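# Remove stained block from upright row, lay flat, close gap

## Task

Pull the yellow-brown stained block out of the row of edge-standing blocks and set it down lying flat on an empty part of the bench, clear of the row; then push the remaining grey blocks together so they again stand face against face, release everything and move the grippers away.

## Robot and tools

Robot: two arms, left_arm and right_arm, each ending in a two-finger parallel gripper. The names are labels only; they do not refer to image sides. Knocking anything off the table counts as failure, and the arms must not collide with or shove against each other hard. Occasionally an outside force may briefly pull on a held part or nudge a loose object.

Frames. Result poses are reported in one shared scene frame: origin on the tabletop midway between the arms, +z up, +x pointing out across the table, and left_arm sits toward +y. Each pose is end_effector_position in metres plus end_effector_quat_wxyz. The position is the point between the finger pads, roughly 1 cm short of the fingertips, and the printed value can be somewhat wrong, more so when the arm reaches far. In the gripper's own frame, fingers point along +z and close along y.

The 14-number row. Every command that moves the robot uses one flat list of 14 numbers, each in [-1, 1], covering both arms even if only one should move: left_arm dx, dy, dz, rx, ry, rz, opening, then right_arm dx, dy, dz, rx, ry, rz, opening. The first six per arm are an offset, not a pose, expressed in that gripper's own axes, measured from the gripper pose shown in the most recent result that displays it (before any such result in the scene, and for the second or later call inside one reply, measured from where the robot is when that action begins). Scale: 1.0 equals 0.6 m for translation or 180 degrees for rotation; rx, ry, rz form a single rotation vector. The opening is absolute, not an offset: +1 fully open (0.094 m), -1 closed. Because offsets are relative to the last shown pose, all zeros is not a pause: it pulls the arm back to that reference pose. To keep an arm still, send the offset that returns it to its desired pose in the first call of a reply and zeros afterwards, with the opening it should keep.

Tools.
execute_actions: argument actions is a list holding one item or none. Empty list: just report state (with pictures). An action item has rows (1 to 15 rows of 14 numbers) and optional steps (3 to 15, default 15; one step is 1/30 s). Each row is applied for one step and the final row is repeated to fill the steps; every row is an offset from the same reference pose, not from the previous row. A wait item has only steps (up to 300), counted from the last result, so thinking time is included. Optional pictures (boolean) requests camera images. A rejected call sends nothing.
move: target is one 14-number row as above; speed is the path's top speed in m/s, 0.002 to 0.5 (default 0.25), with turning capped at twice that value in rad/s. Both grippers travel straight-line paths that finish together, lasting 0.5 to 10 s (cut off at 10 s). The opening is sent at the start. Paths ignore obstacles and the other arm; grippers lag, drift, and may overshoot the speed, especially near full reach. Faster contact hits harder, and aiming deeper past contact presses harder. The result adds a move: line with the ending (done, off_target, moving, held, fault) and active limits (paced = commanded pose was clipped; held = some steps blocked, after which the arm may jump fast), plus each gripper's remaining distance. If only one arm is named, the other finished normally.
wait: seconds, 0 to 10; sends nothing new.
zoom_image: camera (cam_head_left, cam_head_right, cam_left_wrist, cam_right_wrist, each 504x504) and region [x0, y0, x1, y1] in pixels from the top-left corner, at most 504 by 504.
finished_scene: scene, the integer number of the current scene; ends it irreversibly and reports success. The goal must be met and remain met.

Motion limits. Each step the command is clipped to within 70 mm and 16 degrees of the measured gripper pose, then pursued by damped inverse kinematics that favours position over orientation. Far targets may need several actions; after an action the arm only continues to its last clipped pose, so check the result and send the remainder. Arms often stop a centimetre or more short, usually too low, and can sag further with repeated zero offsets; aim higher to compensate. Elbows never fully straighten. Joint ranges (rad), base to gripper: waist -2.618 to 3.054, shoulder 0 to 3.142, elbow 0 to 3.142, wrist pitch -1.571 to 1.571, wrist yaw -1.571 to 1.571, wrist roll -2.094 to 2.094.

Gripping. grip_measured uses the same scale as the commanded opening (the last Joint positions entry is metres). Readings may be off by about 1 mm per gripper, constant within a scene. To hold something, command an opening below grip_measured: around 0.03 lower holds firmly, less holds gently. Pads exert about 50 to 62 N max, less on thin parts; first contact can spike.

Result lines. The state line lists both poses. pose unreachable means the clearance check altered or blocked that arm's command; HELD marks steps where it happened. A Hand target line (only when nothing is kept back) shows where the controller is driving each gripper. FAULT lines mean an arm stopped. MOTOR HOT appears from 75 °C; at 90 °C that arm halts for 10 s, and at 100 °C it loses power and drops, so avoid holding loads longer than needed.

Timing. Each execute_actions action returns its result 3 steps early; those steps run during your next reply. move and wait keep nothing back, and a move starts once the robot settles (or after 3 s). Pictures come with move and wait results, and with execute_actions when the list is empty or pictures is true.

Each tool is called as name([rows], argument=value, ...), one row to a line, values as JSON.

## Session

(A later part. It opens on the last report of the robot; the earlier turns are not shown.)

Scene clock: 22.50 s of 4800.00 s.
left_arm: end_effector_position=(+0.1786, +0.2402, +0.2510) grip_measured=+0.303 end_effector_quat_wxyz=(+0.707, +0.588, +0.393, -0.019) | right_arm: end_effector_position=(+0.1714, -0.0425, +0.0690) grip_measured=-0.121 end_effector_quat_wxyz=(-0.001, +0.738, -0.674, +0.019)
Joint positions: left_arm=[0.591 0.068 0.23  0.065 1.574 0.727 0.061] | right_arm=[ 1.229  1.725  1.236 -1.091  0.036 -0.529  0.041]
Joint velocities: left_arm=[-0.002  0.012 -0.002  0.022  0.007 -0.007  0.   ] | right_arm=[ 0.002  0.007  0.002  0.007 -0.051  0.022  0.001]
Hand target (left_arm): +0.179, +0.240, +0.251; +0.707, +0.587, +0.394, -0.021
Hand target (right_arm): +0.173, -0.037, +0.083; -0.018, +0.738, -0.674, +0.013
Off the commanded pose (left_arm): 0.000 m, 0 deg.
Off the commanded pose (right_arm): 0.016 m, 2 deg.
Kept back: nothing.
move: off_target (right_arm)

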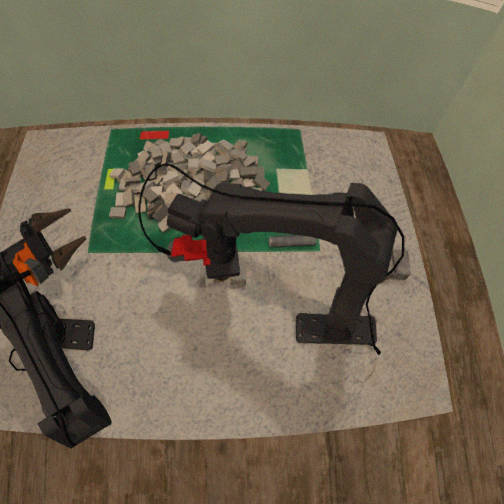

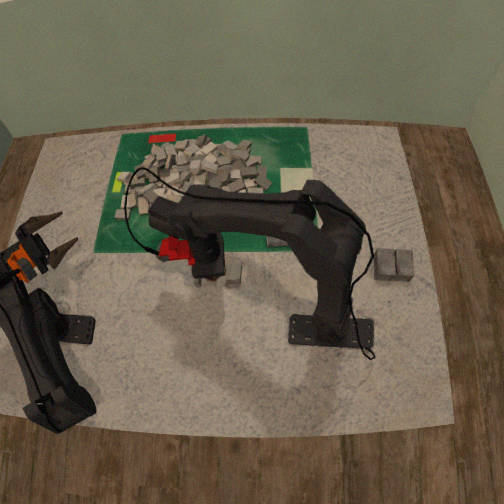

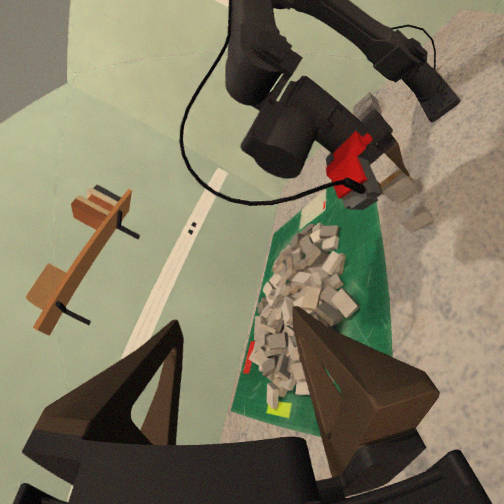

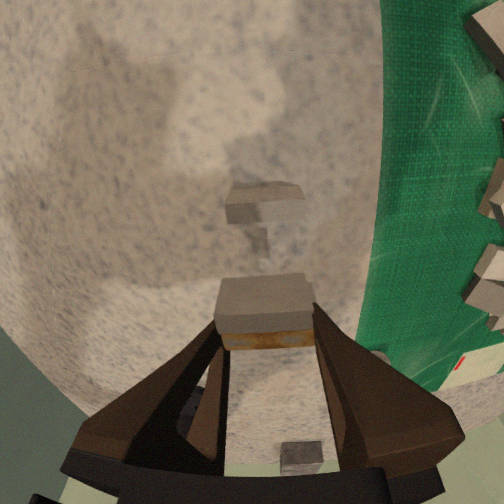

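move(target=[0,0,0,0,0,0,0.3,-0.02,0,0.098,0,0,0,-0.15], speed=0.07)

move(target=[0,0,0,0,0,0,0.3,0,0,0,0,0,0,0.3])

move(target=[0,0,0,0,0,0,0.3,0.024,0,-0.005,0,0,0,0.3])

move(target=[0,0,0,0,0,0,0.3,0,0,0,0,0,0,-0.15])

move(target=[0,0,0,0,0,0,0.3,0,0,-0.1,0,0,0,-0.15], speed=0.1)

Scene clock: 23.83 s of 4800.00 s.
left_arm: end_effector_position=(+0.1785, +0.2401, +0.2513) grip_measured=+0.303 end_effector_quat_wxyz=(+0.707, +0.589, +0.392, -0.018) | right_arm: end_effector_position=(+0.1723, -0.0358, +0.0231) grip_measured=-0.121 end_effector_quat_wxyz=(+0.003, +0.739, -0.674, +0.021)
Joint positions: left_arm=[0.591 0.068 0.23  0.069 1.574 0.727 0.061] | right_arm=[ 1.236  1.814  1.152 -0.927  0.038 -0.522  0.041]
Joint velocities: left_arm=[-0.007  0.007 -0.022  0.037 -0.095  0.037  0.   ] | right_arm=[-0.012 -0.007 -0.022 -0.037  0.007 -0.022 -0.001]
Hand target (left_arm): +0.179, +0.240, +0.251; +0.707, +0.588, +0.393, -0.019
Hand target (right_arm): +0.171, -0.032, +0.011; -0.001, +0.738, -0.674, +0.019
Off the commanded pose (left_arm): 0.000 m, 0 deg.
Off the commanded pose (right_arm): 0.014 m, 1 deg.
Kept back: nothing.
move: off_target (right_arm)

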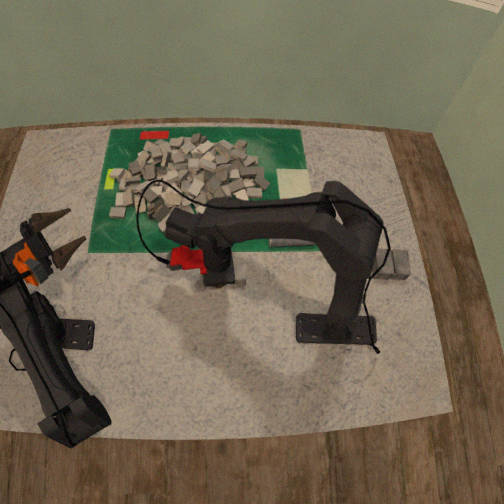

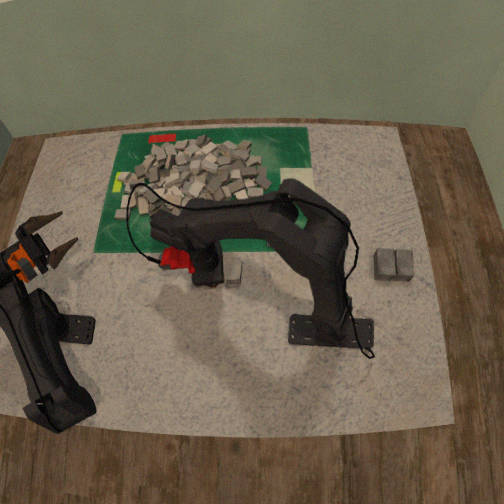

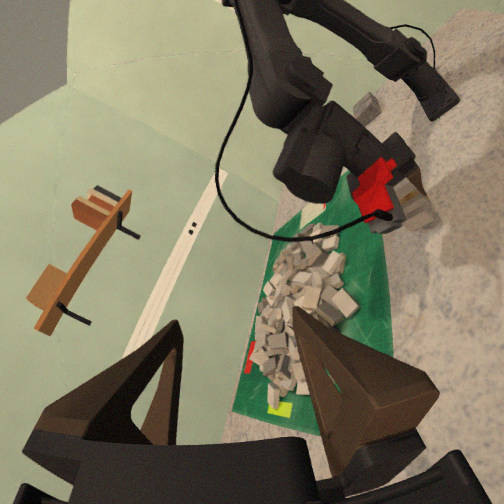

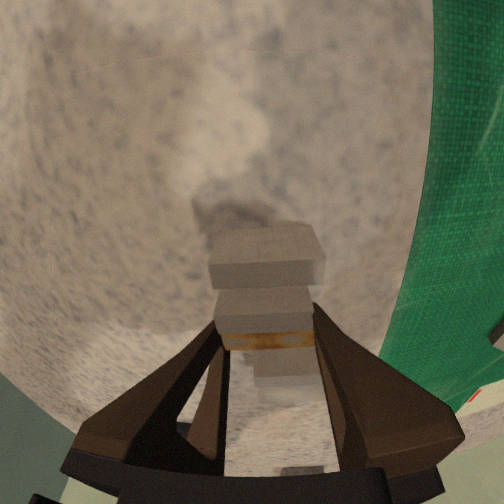

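Scene clock: 24.33 s of 4800.00 s.
left_arm: end_effector_position=(+0.1785, +0.2401, +0.2515) grip_measured=+0.303 end_effector_quat_wxyz=(+0.707, +0.589, +0.391, -0.017) | right_arm: end_effector_position=(+0.1722, -0.0361, +0.0231) grip_measured=+0.298 end_effector_quat_wxyz=(+0.004, +0.739, -0.674, +0.021)
Joint positions: left_arm=[0.591 0.068 0.23  0.072 1.574 0.727 0.061] | right_arm=[ 1.236  1.814  1.152 -0.928  0.038 -0.522  0.061]
Joint velocities: left_arm=[-0.002 -0.012  0.012 -0.007 -0.022 -0.081  0.001] | right_arm=[-0.012 -0.002 -0.002  0.081  0.022  0.022  0.   ]
Hand target (left_arm): +0.179, +0.240, +0.251; +0.707, +0.589, +0.392, -0.018
Hand target (right_arm): +0.172, -0.036, +0.023; +0.003, +0.739, -0.674, +0.021
Off the commanded pose (left_arm): 0.000 m, 0 deg.
Off the commanded pose (right_arm): 0.000 m, 0 deg.
Kept back: nothing.
move: done

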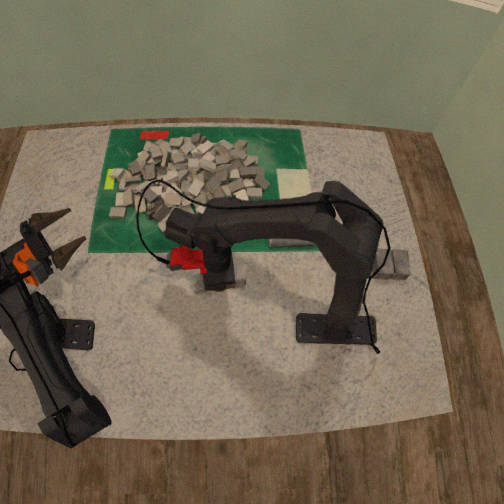

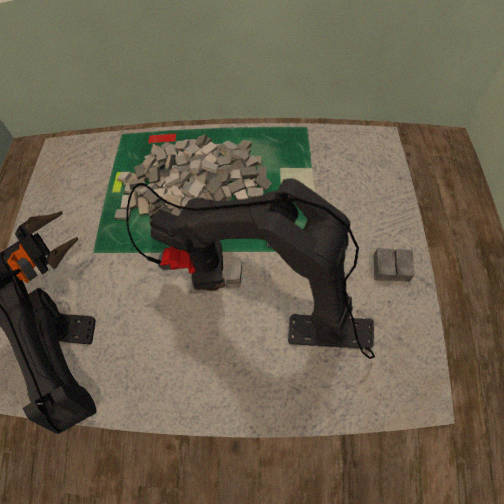

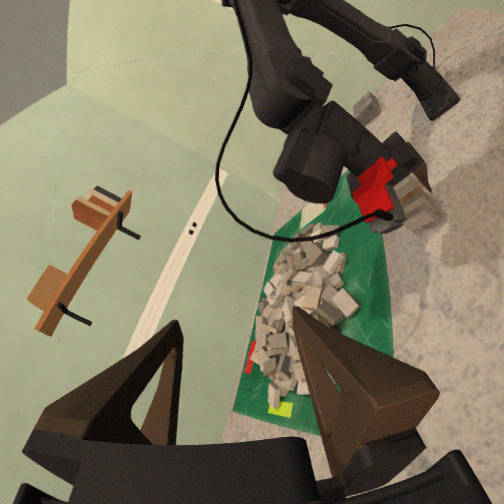

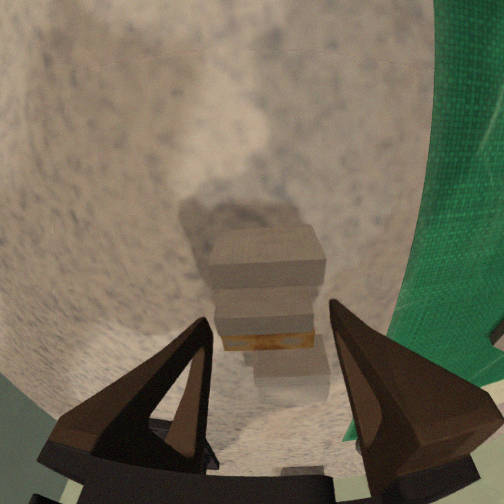

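Scene clock: 25.03 s of 4800.00 s.
left_arm: end_effector_position=(+0.1784, +0.2401, +0.2518) grip_measured=+0.303 end_effector_quat_wxyz=(+0.707, +0.590, +0.390, -0.016) | right_arm: end_effector_position=(+0.1741, -0.0438, +0.0253) grip_measured=+0.298 end_effector_quat_wxyz=(+0.003, +0.738, -0.675, +0.021)
Joint positions: left_arm=[0.591 0.068 0.23  0.076 1.574 0.727 0.061] | right_arm=[ 1.22   1.787  1.127 -0.927  0.038 -0.536  0.061]
Joint velocities: left_arm=[-0.012 -0.027 -0.002 -0.022 -0.037 -0.051  0.001] | right_arm=[ 0.012 -0.007 -0.012 -0.095 -0.11   0.022 -0.001]
Hand target (left_arm): +0.178, +0.240, +0.252; +0.707, +0.589, +0.391, -0.017
Hand target (right_arm): +0.174, -0.050, +0.026; +0.004, +0.738, -0.674, +0.021
Off the commanded pose (left_arm): 0.000 m, 0 deg.
Off the commanded pose (right_arm): 0.007 m, 0 deg.
Kept back: nothing.
move: done

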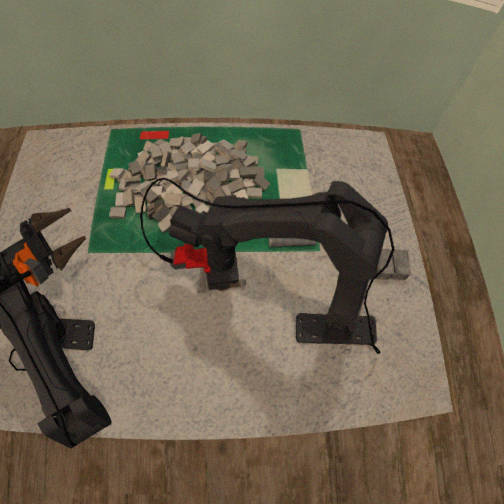

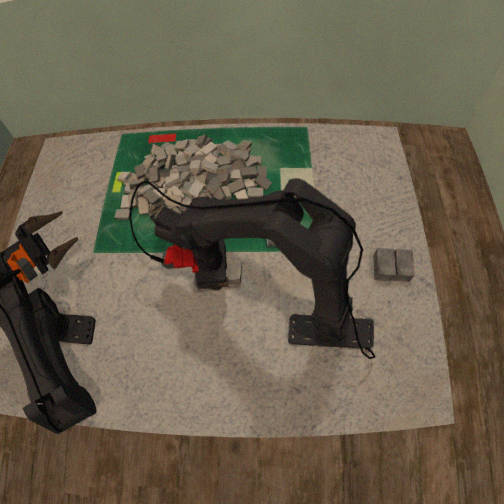

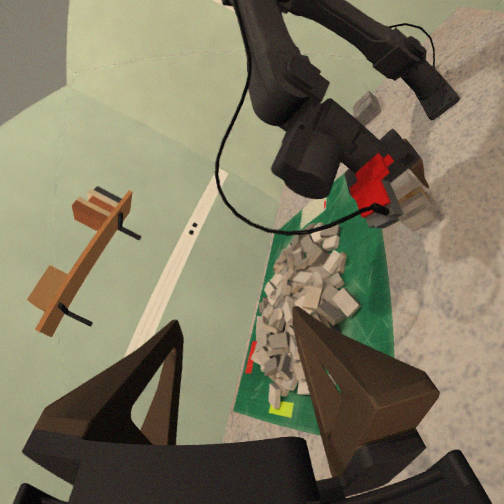

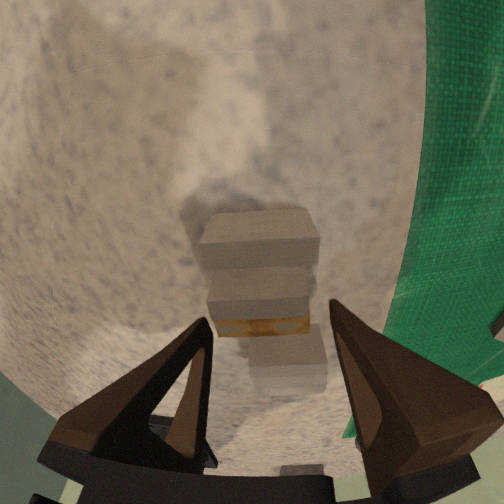

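Scene clock: 25.53 s of 4800.00 s.
left_arm: end_effector_position=(+0.1784, +0.2400, +0.2520) grip_measured=+0.303 end_effector_quat_wxyz=(+0.707, +0.591, +0.389, -0.015) | right_arm: end_effector_position=(+0.1740, -0.0438, +0.0253) grip_measured=-0.129 end_effector_quat_wxyz=(+0.003, +0.738, -0.675, +0.021)
Joint positions: left_arm=[0.591 0.068 0.23  0.079 1.574 0.727 0.061] | right_arm=[ 1.22   1.787  1.127 -0.928  0.038 -0.536  0.041]
Joint velocities: left_arm=[-0.007 -0.017 -0.017  0.037 -0.007 -0.007 -0.   ] | right_arm=[-0.012 -0.017 -0.032  0.022  0.051 -0.066 -0.   ]
Hand target (left_arm): +0.178, +0.240, +0.252; +0.707, +0.590, +0.390, -0.016
Hand target (right_arm): +0.174, -0.044, +0.025; +0.003, +0.738, -0.675, +0.021
Off the commanded pose (left_arm): 0.000 m, 0 deg.
Off the commanded pose (right_arm): 0.000 m, 0 deg.
Kept back: nothing.
move: done

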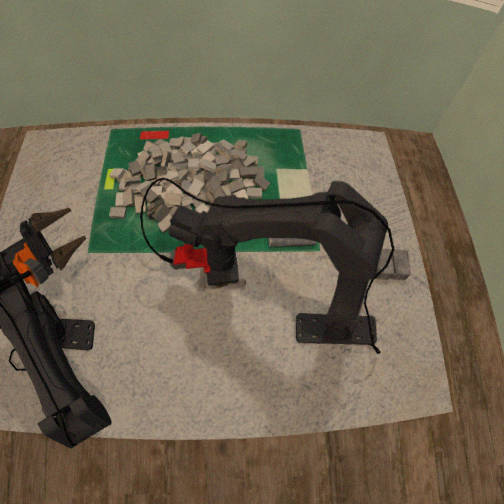

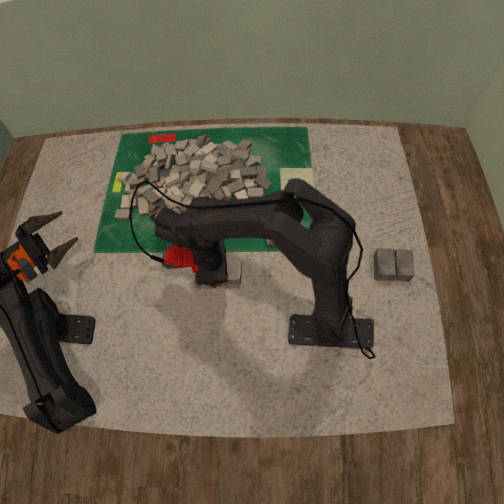

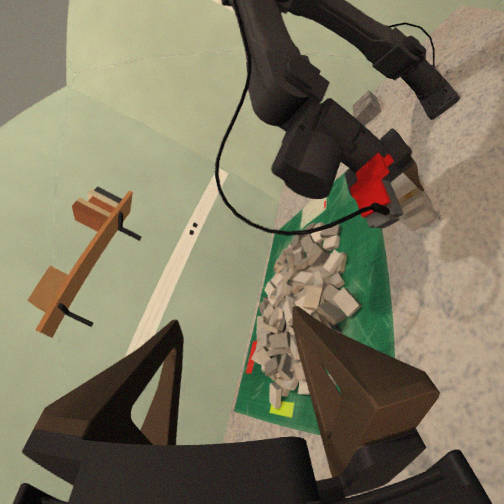

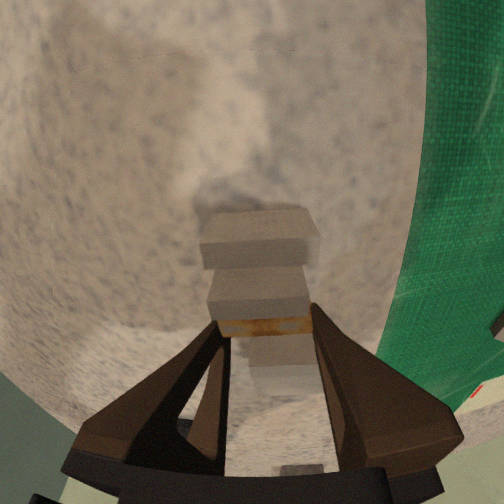

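Scene clock: 26.73 s of 4800.00 s.
left_arm: end_effector_position=(+0.1783, +0.2400, +0.2522) grip_measured=+0.303 end_effector_quat_wxyz=(+0.707, +0.591, +0.388, -0.013) | right_arm: end_effector_position=(+0.1723, -0.0474, +0.0729) grip_measured=-0.129 end_effector_quat_wxyz=(+0.017, +0.738, -0.674, +0.025)
Joint positions: left_arm=[0.591 0.068 0.23  0.083 1.574 0.727 0.061] | right_arm=[ 1.22   1.742  1.27  -1.146  0.038 -0.536  0.041]
Joint velocities: left_arm=[ 0.002 -0.007 -0.002  0.037 -0.007  0.007  0.   ] | right_arm=[ 0.002  0.002  0.007 -0.037 -0.051 -0.095  0.   ]
Hand target (left_arm): +0.178, +0.240, +0.252; +0.707, +0.591, +0.389, -0.015
Hand target (right_arm): +0.173, -0.043, +0.085; +0.003, +0.738, -0.675, +0.021
Off the commanded pose (left_arm): 0.000 m, 0 deg.
Off the commanded pose (right_arm): 0.013 m, 2 deg.
Kept back: nothing.
move: off_target (right_arm)

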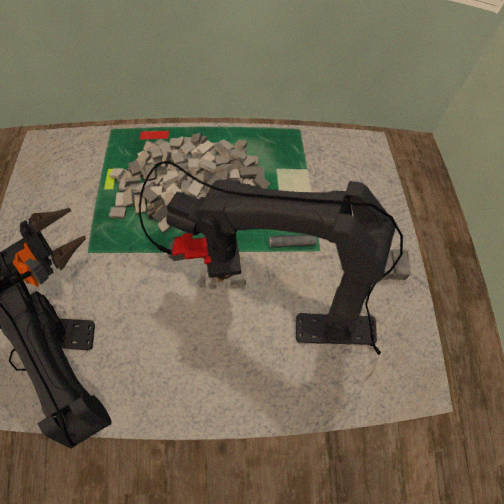

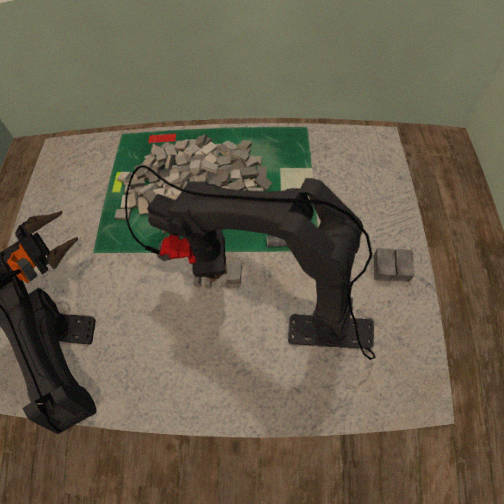

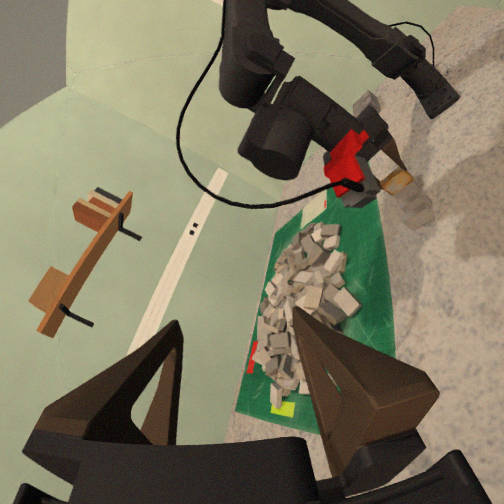

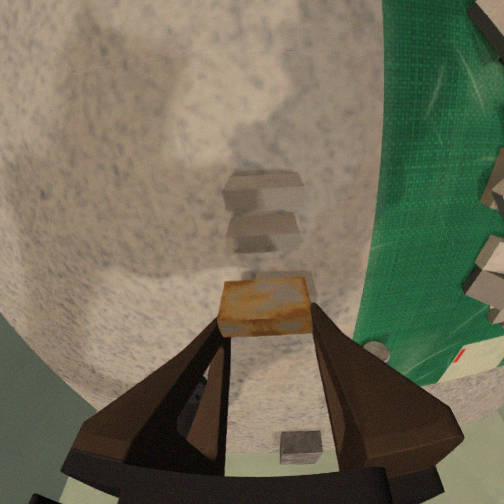

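move(target=[0,0,0,0,0,0,0.3,0,0.14,-0.015,0,0,0,-0.15], speed=0.15)

move(target=[0,0,0,0,0,0,0.3,0,0,0.09,0,0,0,-0.15], speed=0.07)

move(target=[0,0,0,0,0,0,0.3,0,0,0,0,0,0,0.3])

Scene clock: 28.07 s of 4800.00 s.
left_arm: end_effector_position=(+0.1783, +0.2400, +0.2525) grip_measured=+0.303 end_effector_quat_wxyz=(+0.707, +0.592, +0.387, -0.012) | right_arm: end_effector_position=(+0.0924, -0.0476, +0.0800) grip_measured=-0.129 end_effector_quat_wxyz=(+0.011, +0.741, -0.671, +0.025)
Joint positions: left_arm=[0.591 0.068 0.23  0.086 1.574 0.727 0.061] | right_arm=[ 1.482  1.634  1.178 -1.159  0.031 -0.282  0.041]
Joint velocities: left_arm=[-0.007 -0.007  0.002  0.007  0.007 -0.066 -0.001] | right_arm=[-0.002 -0.007  0.012 -0.007  0.022 -0.007 -0.001]
Hand target (left_arm): +0.178, +0.240, +0.252; +0.707, +0.591, +0.388, -0.013
Hand target (right_arm): +0.090, -0.055, +0.082; +0.015, +0.738, -0.674, +0.025
Off the commanded pose (left_arm): 0.000 m, 0 deg.
Off the commanded pose (right_arm): 0.008 m, 1 deg.
Kept back: nothing.
move: done

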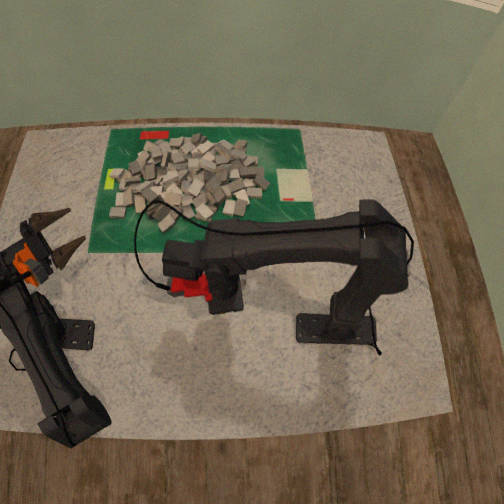

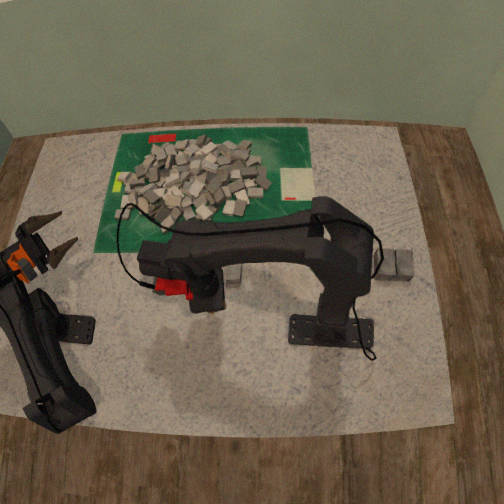

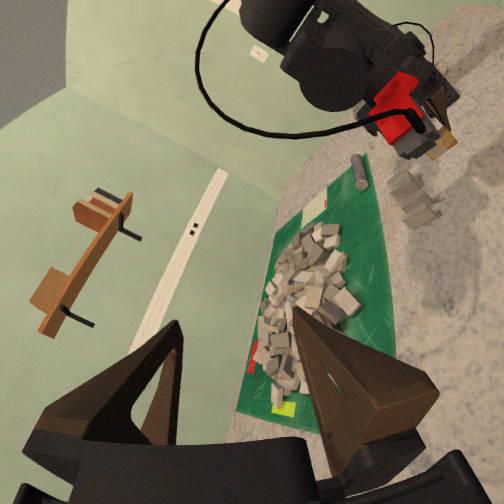

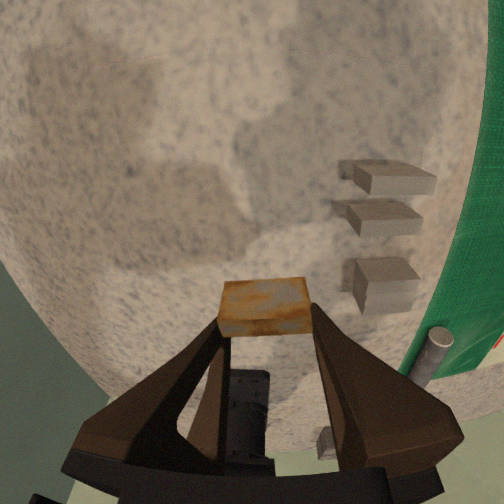

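Scene clock: 29.33 s of 4800.00 s.
left_arm: end_effector_position=(+0.1782, +0.2399, +0.2527) grip_measured=+0.303 end_effector_quat_wxyz=(+0.707, +0.593, +0.386, -0.010) | right_arm: end_effector_position=(+0.0924, -0.0477, +0.0324) grip_measured=-0.129 end_effector_quat_wxyz=(+0.006, +0.741, -0.671, +0.022)
Joint positions: left_arm=[0.591 0.068 0.23  0.09  1.574 0.727 0.061] | right_arm=[ 1.482  1.681  1.031 -0.955  0.031 -0.282  0.041]
Joint velocities: left_arm=[ 0.007 -0.022 -0.007  0.022  0.037  0.007  0.   ] | right_arm=[-0.002  0.002 -0.007  0.007  0.022  0.051 -0.   ]
Hand target (left_arm): +0.178, +0.240, +0.252; +0.707, +0.592, +0.387, -0.012
Hand target (right_arm): +0.093, -0.050, +0.026; +0.010, +0.741, -0.671, +0.024
Off the commanded pose (left_arm): 0.000 m, 0 deg.
Off the commanded pose (right_arm): 0.007 m, 1 deg.
Kept back: nothing.
move: done

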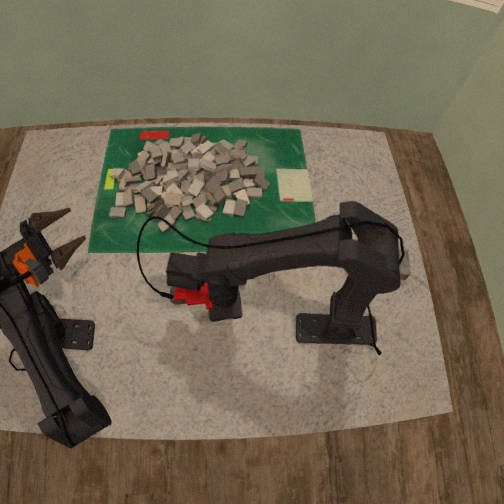

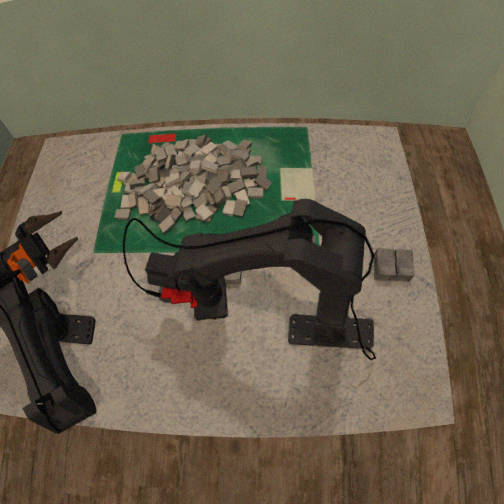

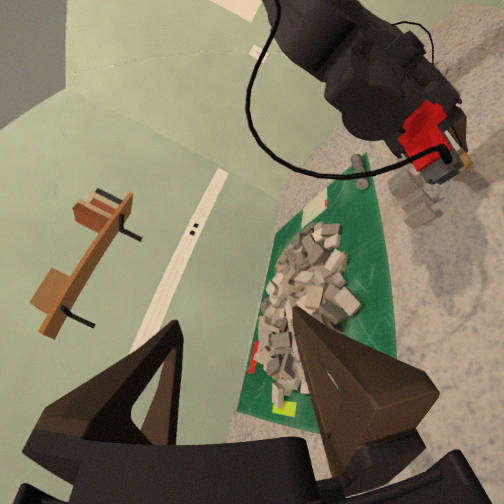

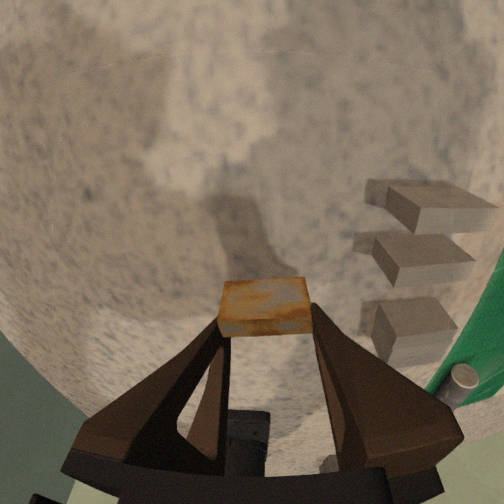

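Scene clock: 29.83 s of 4800.00 s.
left_arm: end_effector_position=(+0.1782, +0.2399, +0.2530) grip_measured=+0.303 end_effector_quat_wxyz=(+0.707, +0.594, +0.385, -0.009) | right_arm: end_effector_position=(+0.0924, -0.0477, +0.0324) grip_measured=+0.298 end_effector_quat_wxyz=(+0.006, +0.741, -0.671, +0.022)
Joint positions: left_arm=[0.591 0.068 0.23  0.093 1.574 0.727 0.061] | right_arm=[ 1.482  1.681  1.031 -0.955  0.031 -0.282  0.061]
Joint velocities: left_arm=[-0.002 -0.022  0.012  0.007  0.007 -0.022  0.001] | right_arm=[ 0.002  0.012  0.002 -0.022 -0.051 -0.007  0.001]
Hand target (left_arm): +0.178, +0.240, +0.253; +0.707, +0.593, +0.386, -0.010
Hand target (right_arm): +0.092, -0.048, +0.032; +0.006, +0.741, -0.671, +0.022
Off the commanded pose (left_arm): 0.000 m, 0 deg.
Off the commanded pose (right_arm): 0.000 m, 0 deg.
Kept back: nothing.
move: done

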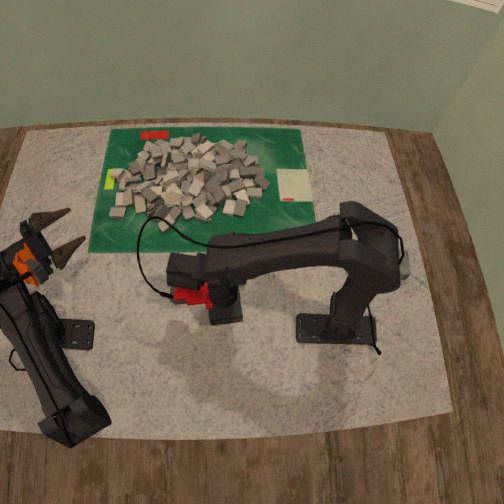

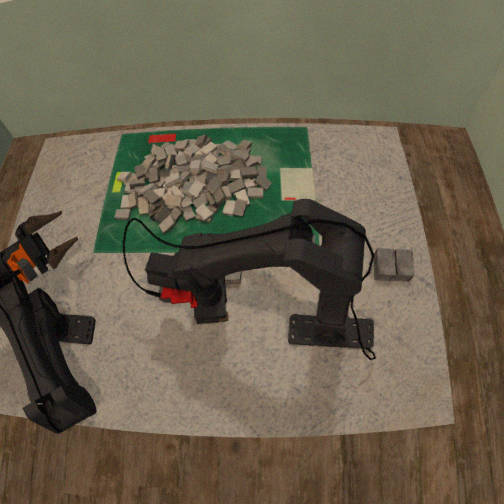

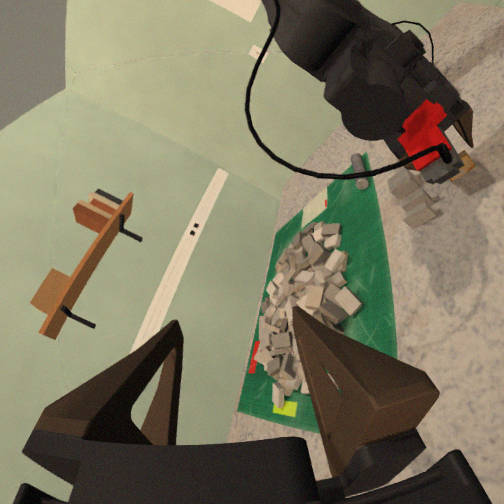

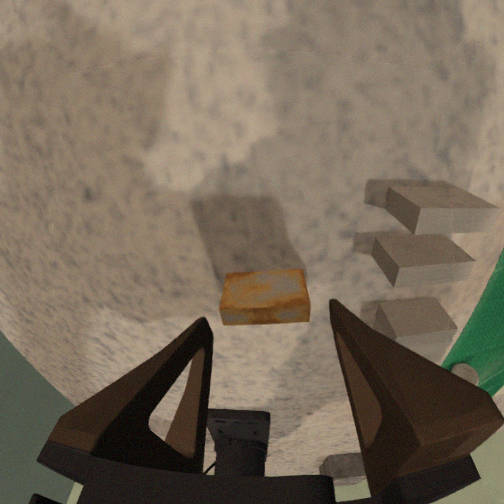

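move(target=[0,0,0,0,0,0,0.3,0,0,-0.07,0,0,0,0.3])

move(target=[0,0,0,0,0,0,0.3,-0.095,0,0,0,0,0,-1])

move(target=[0,0,0,0,0,0,0.3,0,0,0.068,0,0,0,-1], speed=0.1)

Scene clock: 31.07 s of 4800.00 s.
left_arm: end_effector_position=(+0.1781, +0.2399, +0.2532) grip_measured=+0.303 end_effector_quat_wxyz=(+0.707, +0.594, +0.384, -0.008) | right_arm: end_effector_position=(+0.0919, -0.0503, +0.0649) grip_measured=+0.298 end_effector_quat_wxyz=(+0.016, +0.741, -0.671, +0.028)
Joint positions: left_arm=[0.591 0.068 0.23  0.097 1.574 0.727 0.061] | right_arm=[ 1.482  1.649  1.132 -1.109  0.031 -0.282  0.061]
Joint velocities: left_arm=[ 0.002 -0.012 -0.012  0.007  0.066 -0.037  0.001] | right_arm=[ 0.002  0.007  0.007 -0.007 -0.007  0.022  0.   ]
Hand target (left_arm): +0.178, +0.240, +0.253; +0.707, +0.594, +0.385, -0.009
Hand target (right_arm): +0.092, -0.046, +0.074; +0.006, +0.741, -0.671, +0.022
Off the commanded pose (left_arm): 0.000 m, 0 deg.
Off the commanded pose (right_arm): 0.010 m, 1 deg.
Kept back: nothing.
move: done

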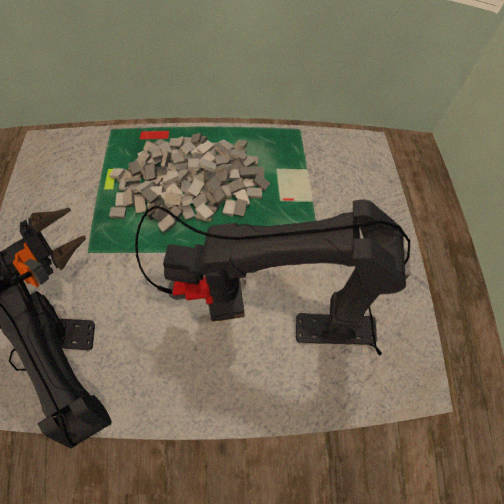

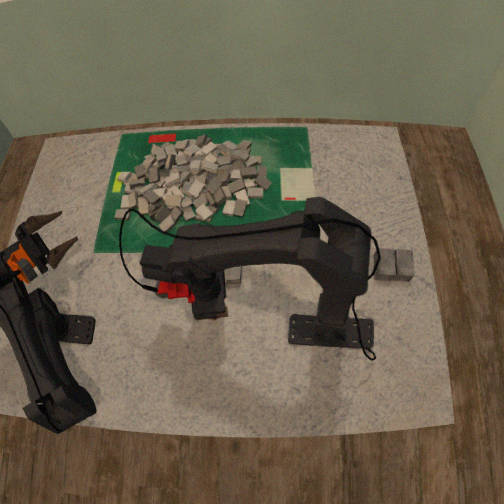

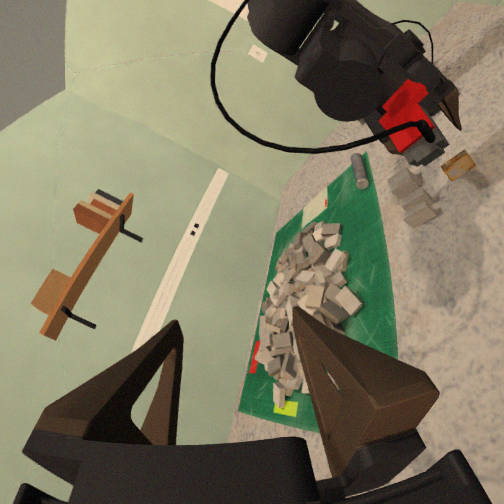

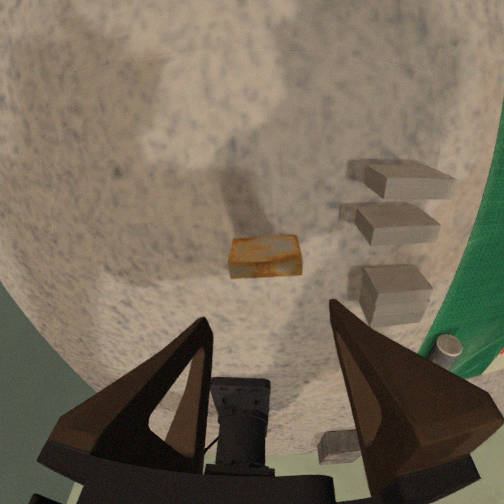

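Scene clock: 31.83 s of 4800.00 s.
left_arm: end_effector_position=(+0.1781, +0.2398, +0.2534) grip_measured=+0.303 end_effector_quat_wxyz=(+0.707, +0.595, +0.383, -0.007) | right_arm: end_effector_position=(+0.0877, +0.0025, +0.0596) grip_measured=-0.986 end_effector_quat_wxyz=(+0.013, +0.742, -0.670, +0.027)
Joint positions: left_arm=[0.591 0.068 0.23  0.1   1.574 0.727 0.061] | right_arm=[ 1.525  1.84   1.337 -1.12   0.031 -0.242  0.001]
Joint velocities: left_arm=[-0.017 -0.017  0.002  0.066 -0.022 -0.066 -0.   ] | right_arm=[ 0.002  0.002 -0.017  0.007  0.007  0.022  0.   ]
Hand target (left_arm): +0.178, +0.240, +0.253; +0.707, +0.594, +0.384, -0.008
Hand target (right_arm): +0.086, +0.006, +0.062; +0.015, +0.741, -0.671, +0.027
Off the commanded pose (left_arm): 0.000 m, 0 deg.
Off the commanded pose (right_arm): 0.004 m, 0 deg.
Kept back: nothing.
move: done

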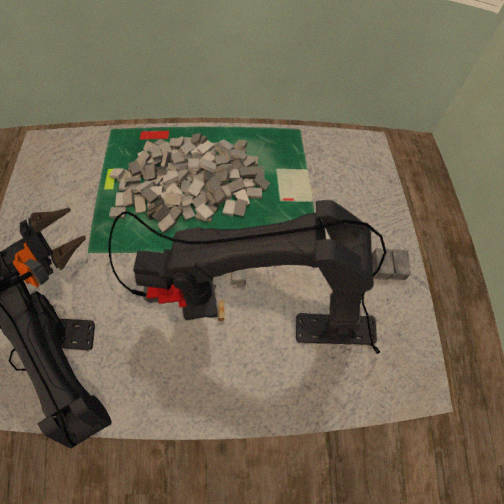

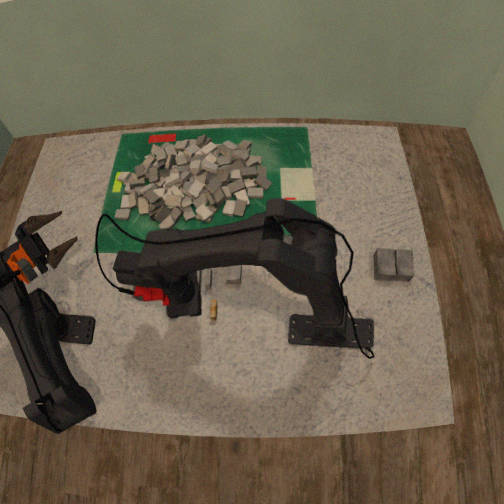

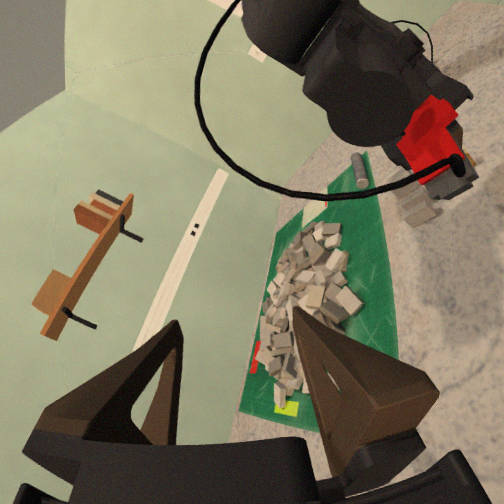

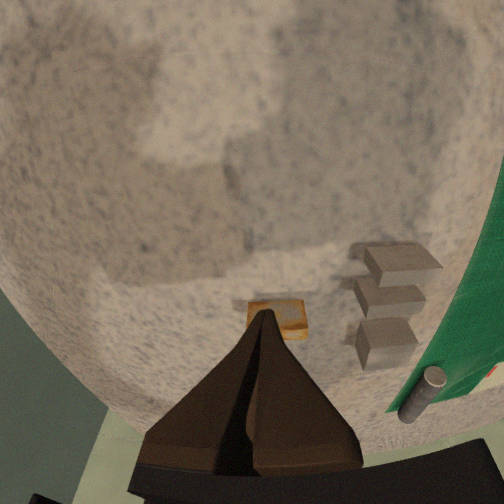

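Scene clock: 32.83 s of 4800.00 s.
left_arm: end_effector_position=(+0.1780, +0.2398, +0.2537) grip_measured=+0.303 end_effector_quat_wxyz=(+0.707, +0.596, +0.382, -0.006) | right_arm: end_effector_position=(+0.0877, +0.0028, +0.0261) grip_measured=-0.986 end_effector_quat_wxyz=(+0.009, +0.742, -0.670, +0.024)
Joint positions: left_arm=[0.591 0.068 0.23  0.104 1.574 0.727 0.061] | right_arm=[ 1.525  1.872  1.239 -0.98   0.031 -0.242  0.001]
Joint velocities: left_arm=[-0.002 -0.017  0.002 -0.081  0.022 -0.095 -0.   ] | right_arm=[ 0.002  0.002 -0.012 -0.037 -0.11  -0.007 -0.001]
Hand target (left_arm): +0.178, +0.240, +0.253; +0.707, +0.595, +0.383, -0.007
Hand target (right_arm): +0.088, +0.000, +0.019; +0.014, +0.742, -0.670, +0.028
Off the commanded pose (left_arm): 0.000 m, 0 deg.
Off the commanded pose (right_arm): 0.008 m, 1 deg.
Kept back: nothing.
move: done

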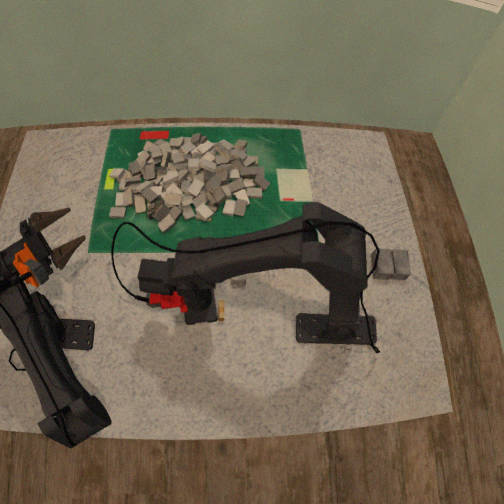

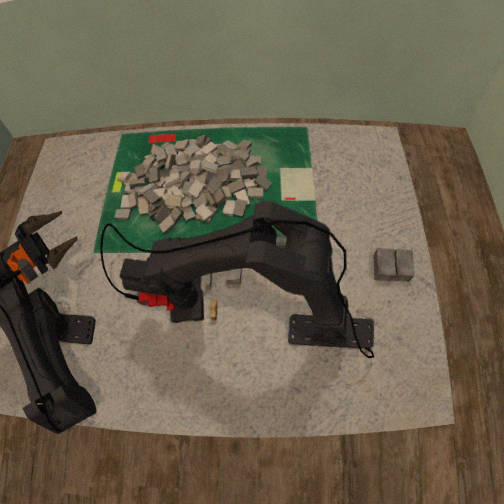

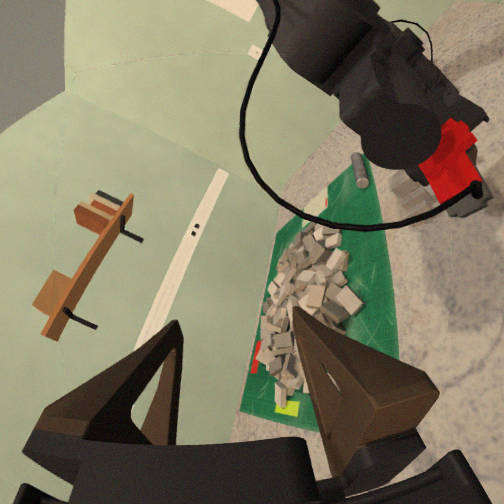

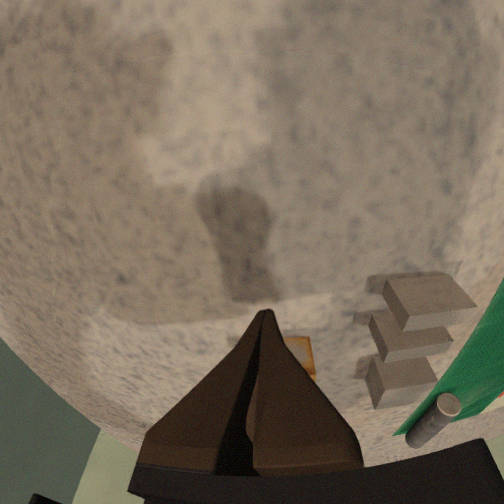

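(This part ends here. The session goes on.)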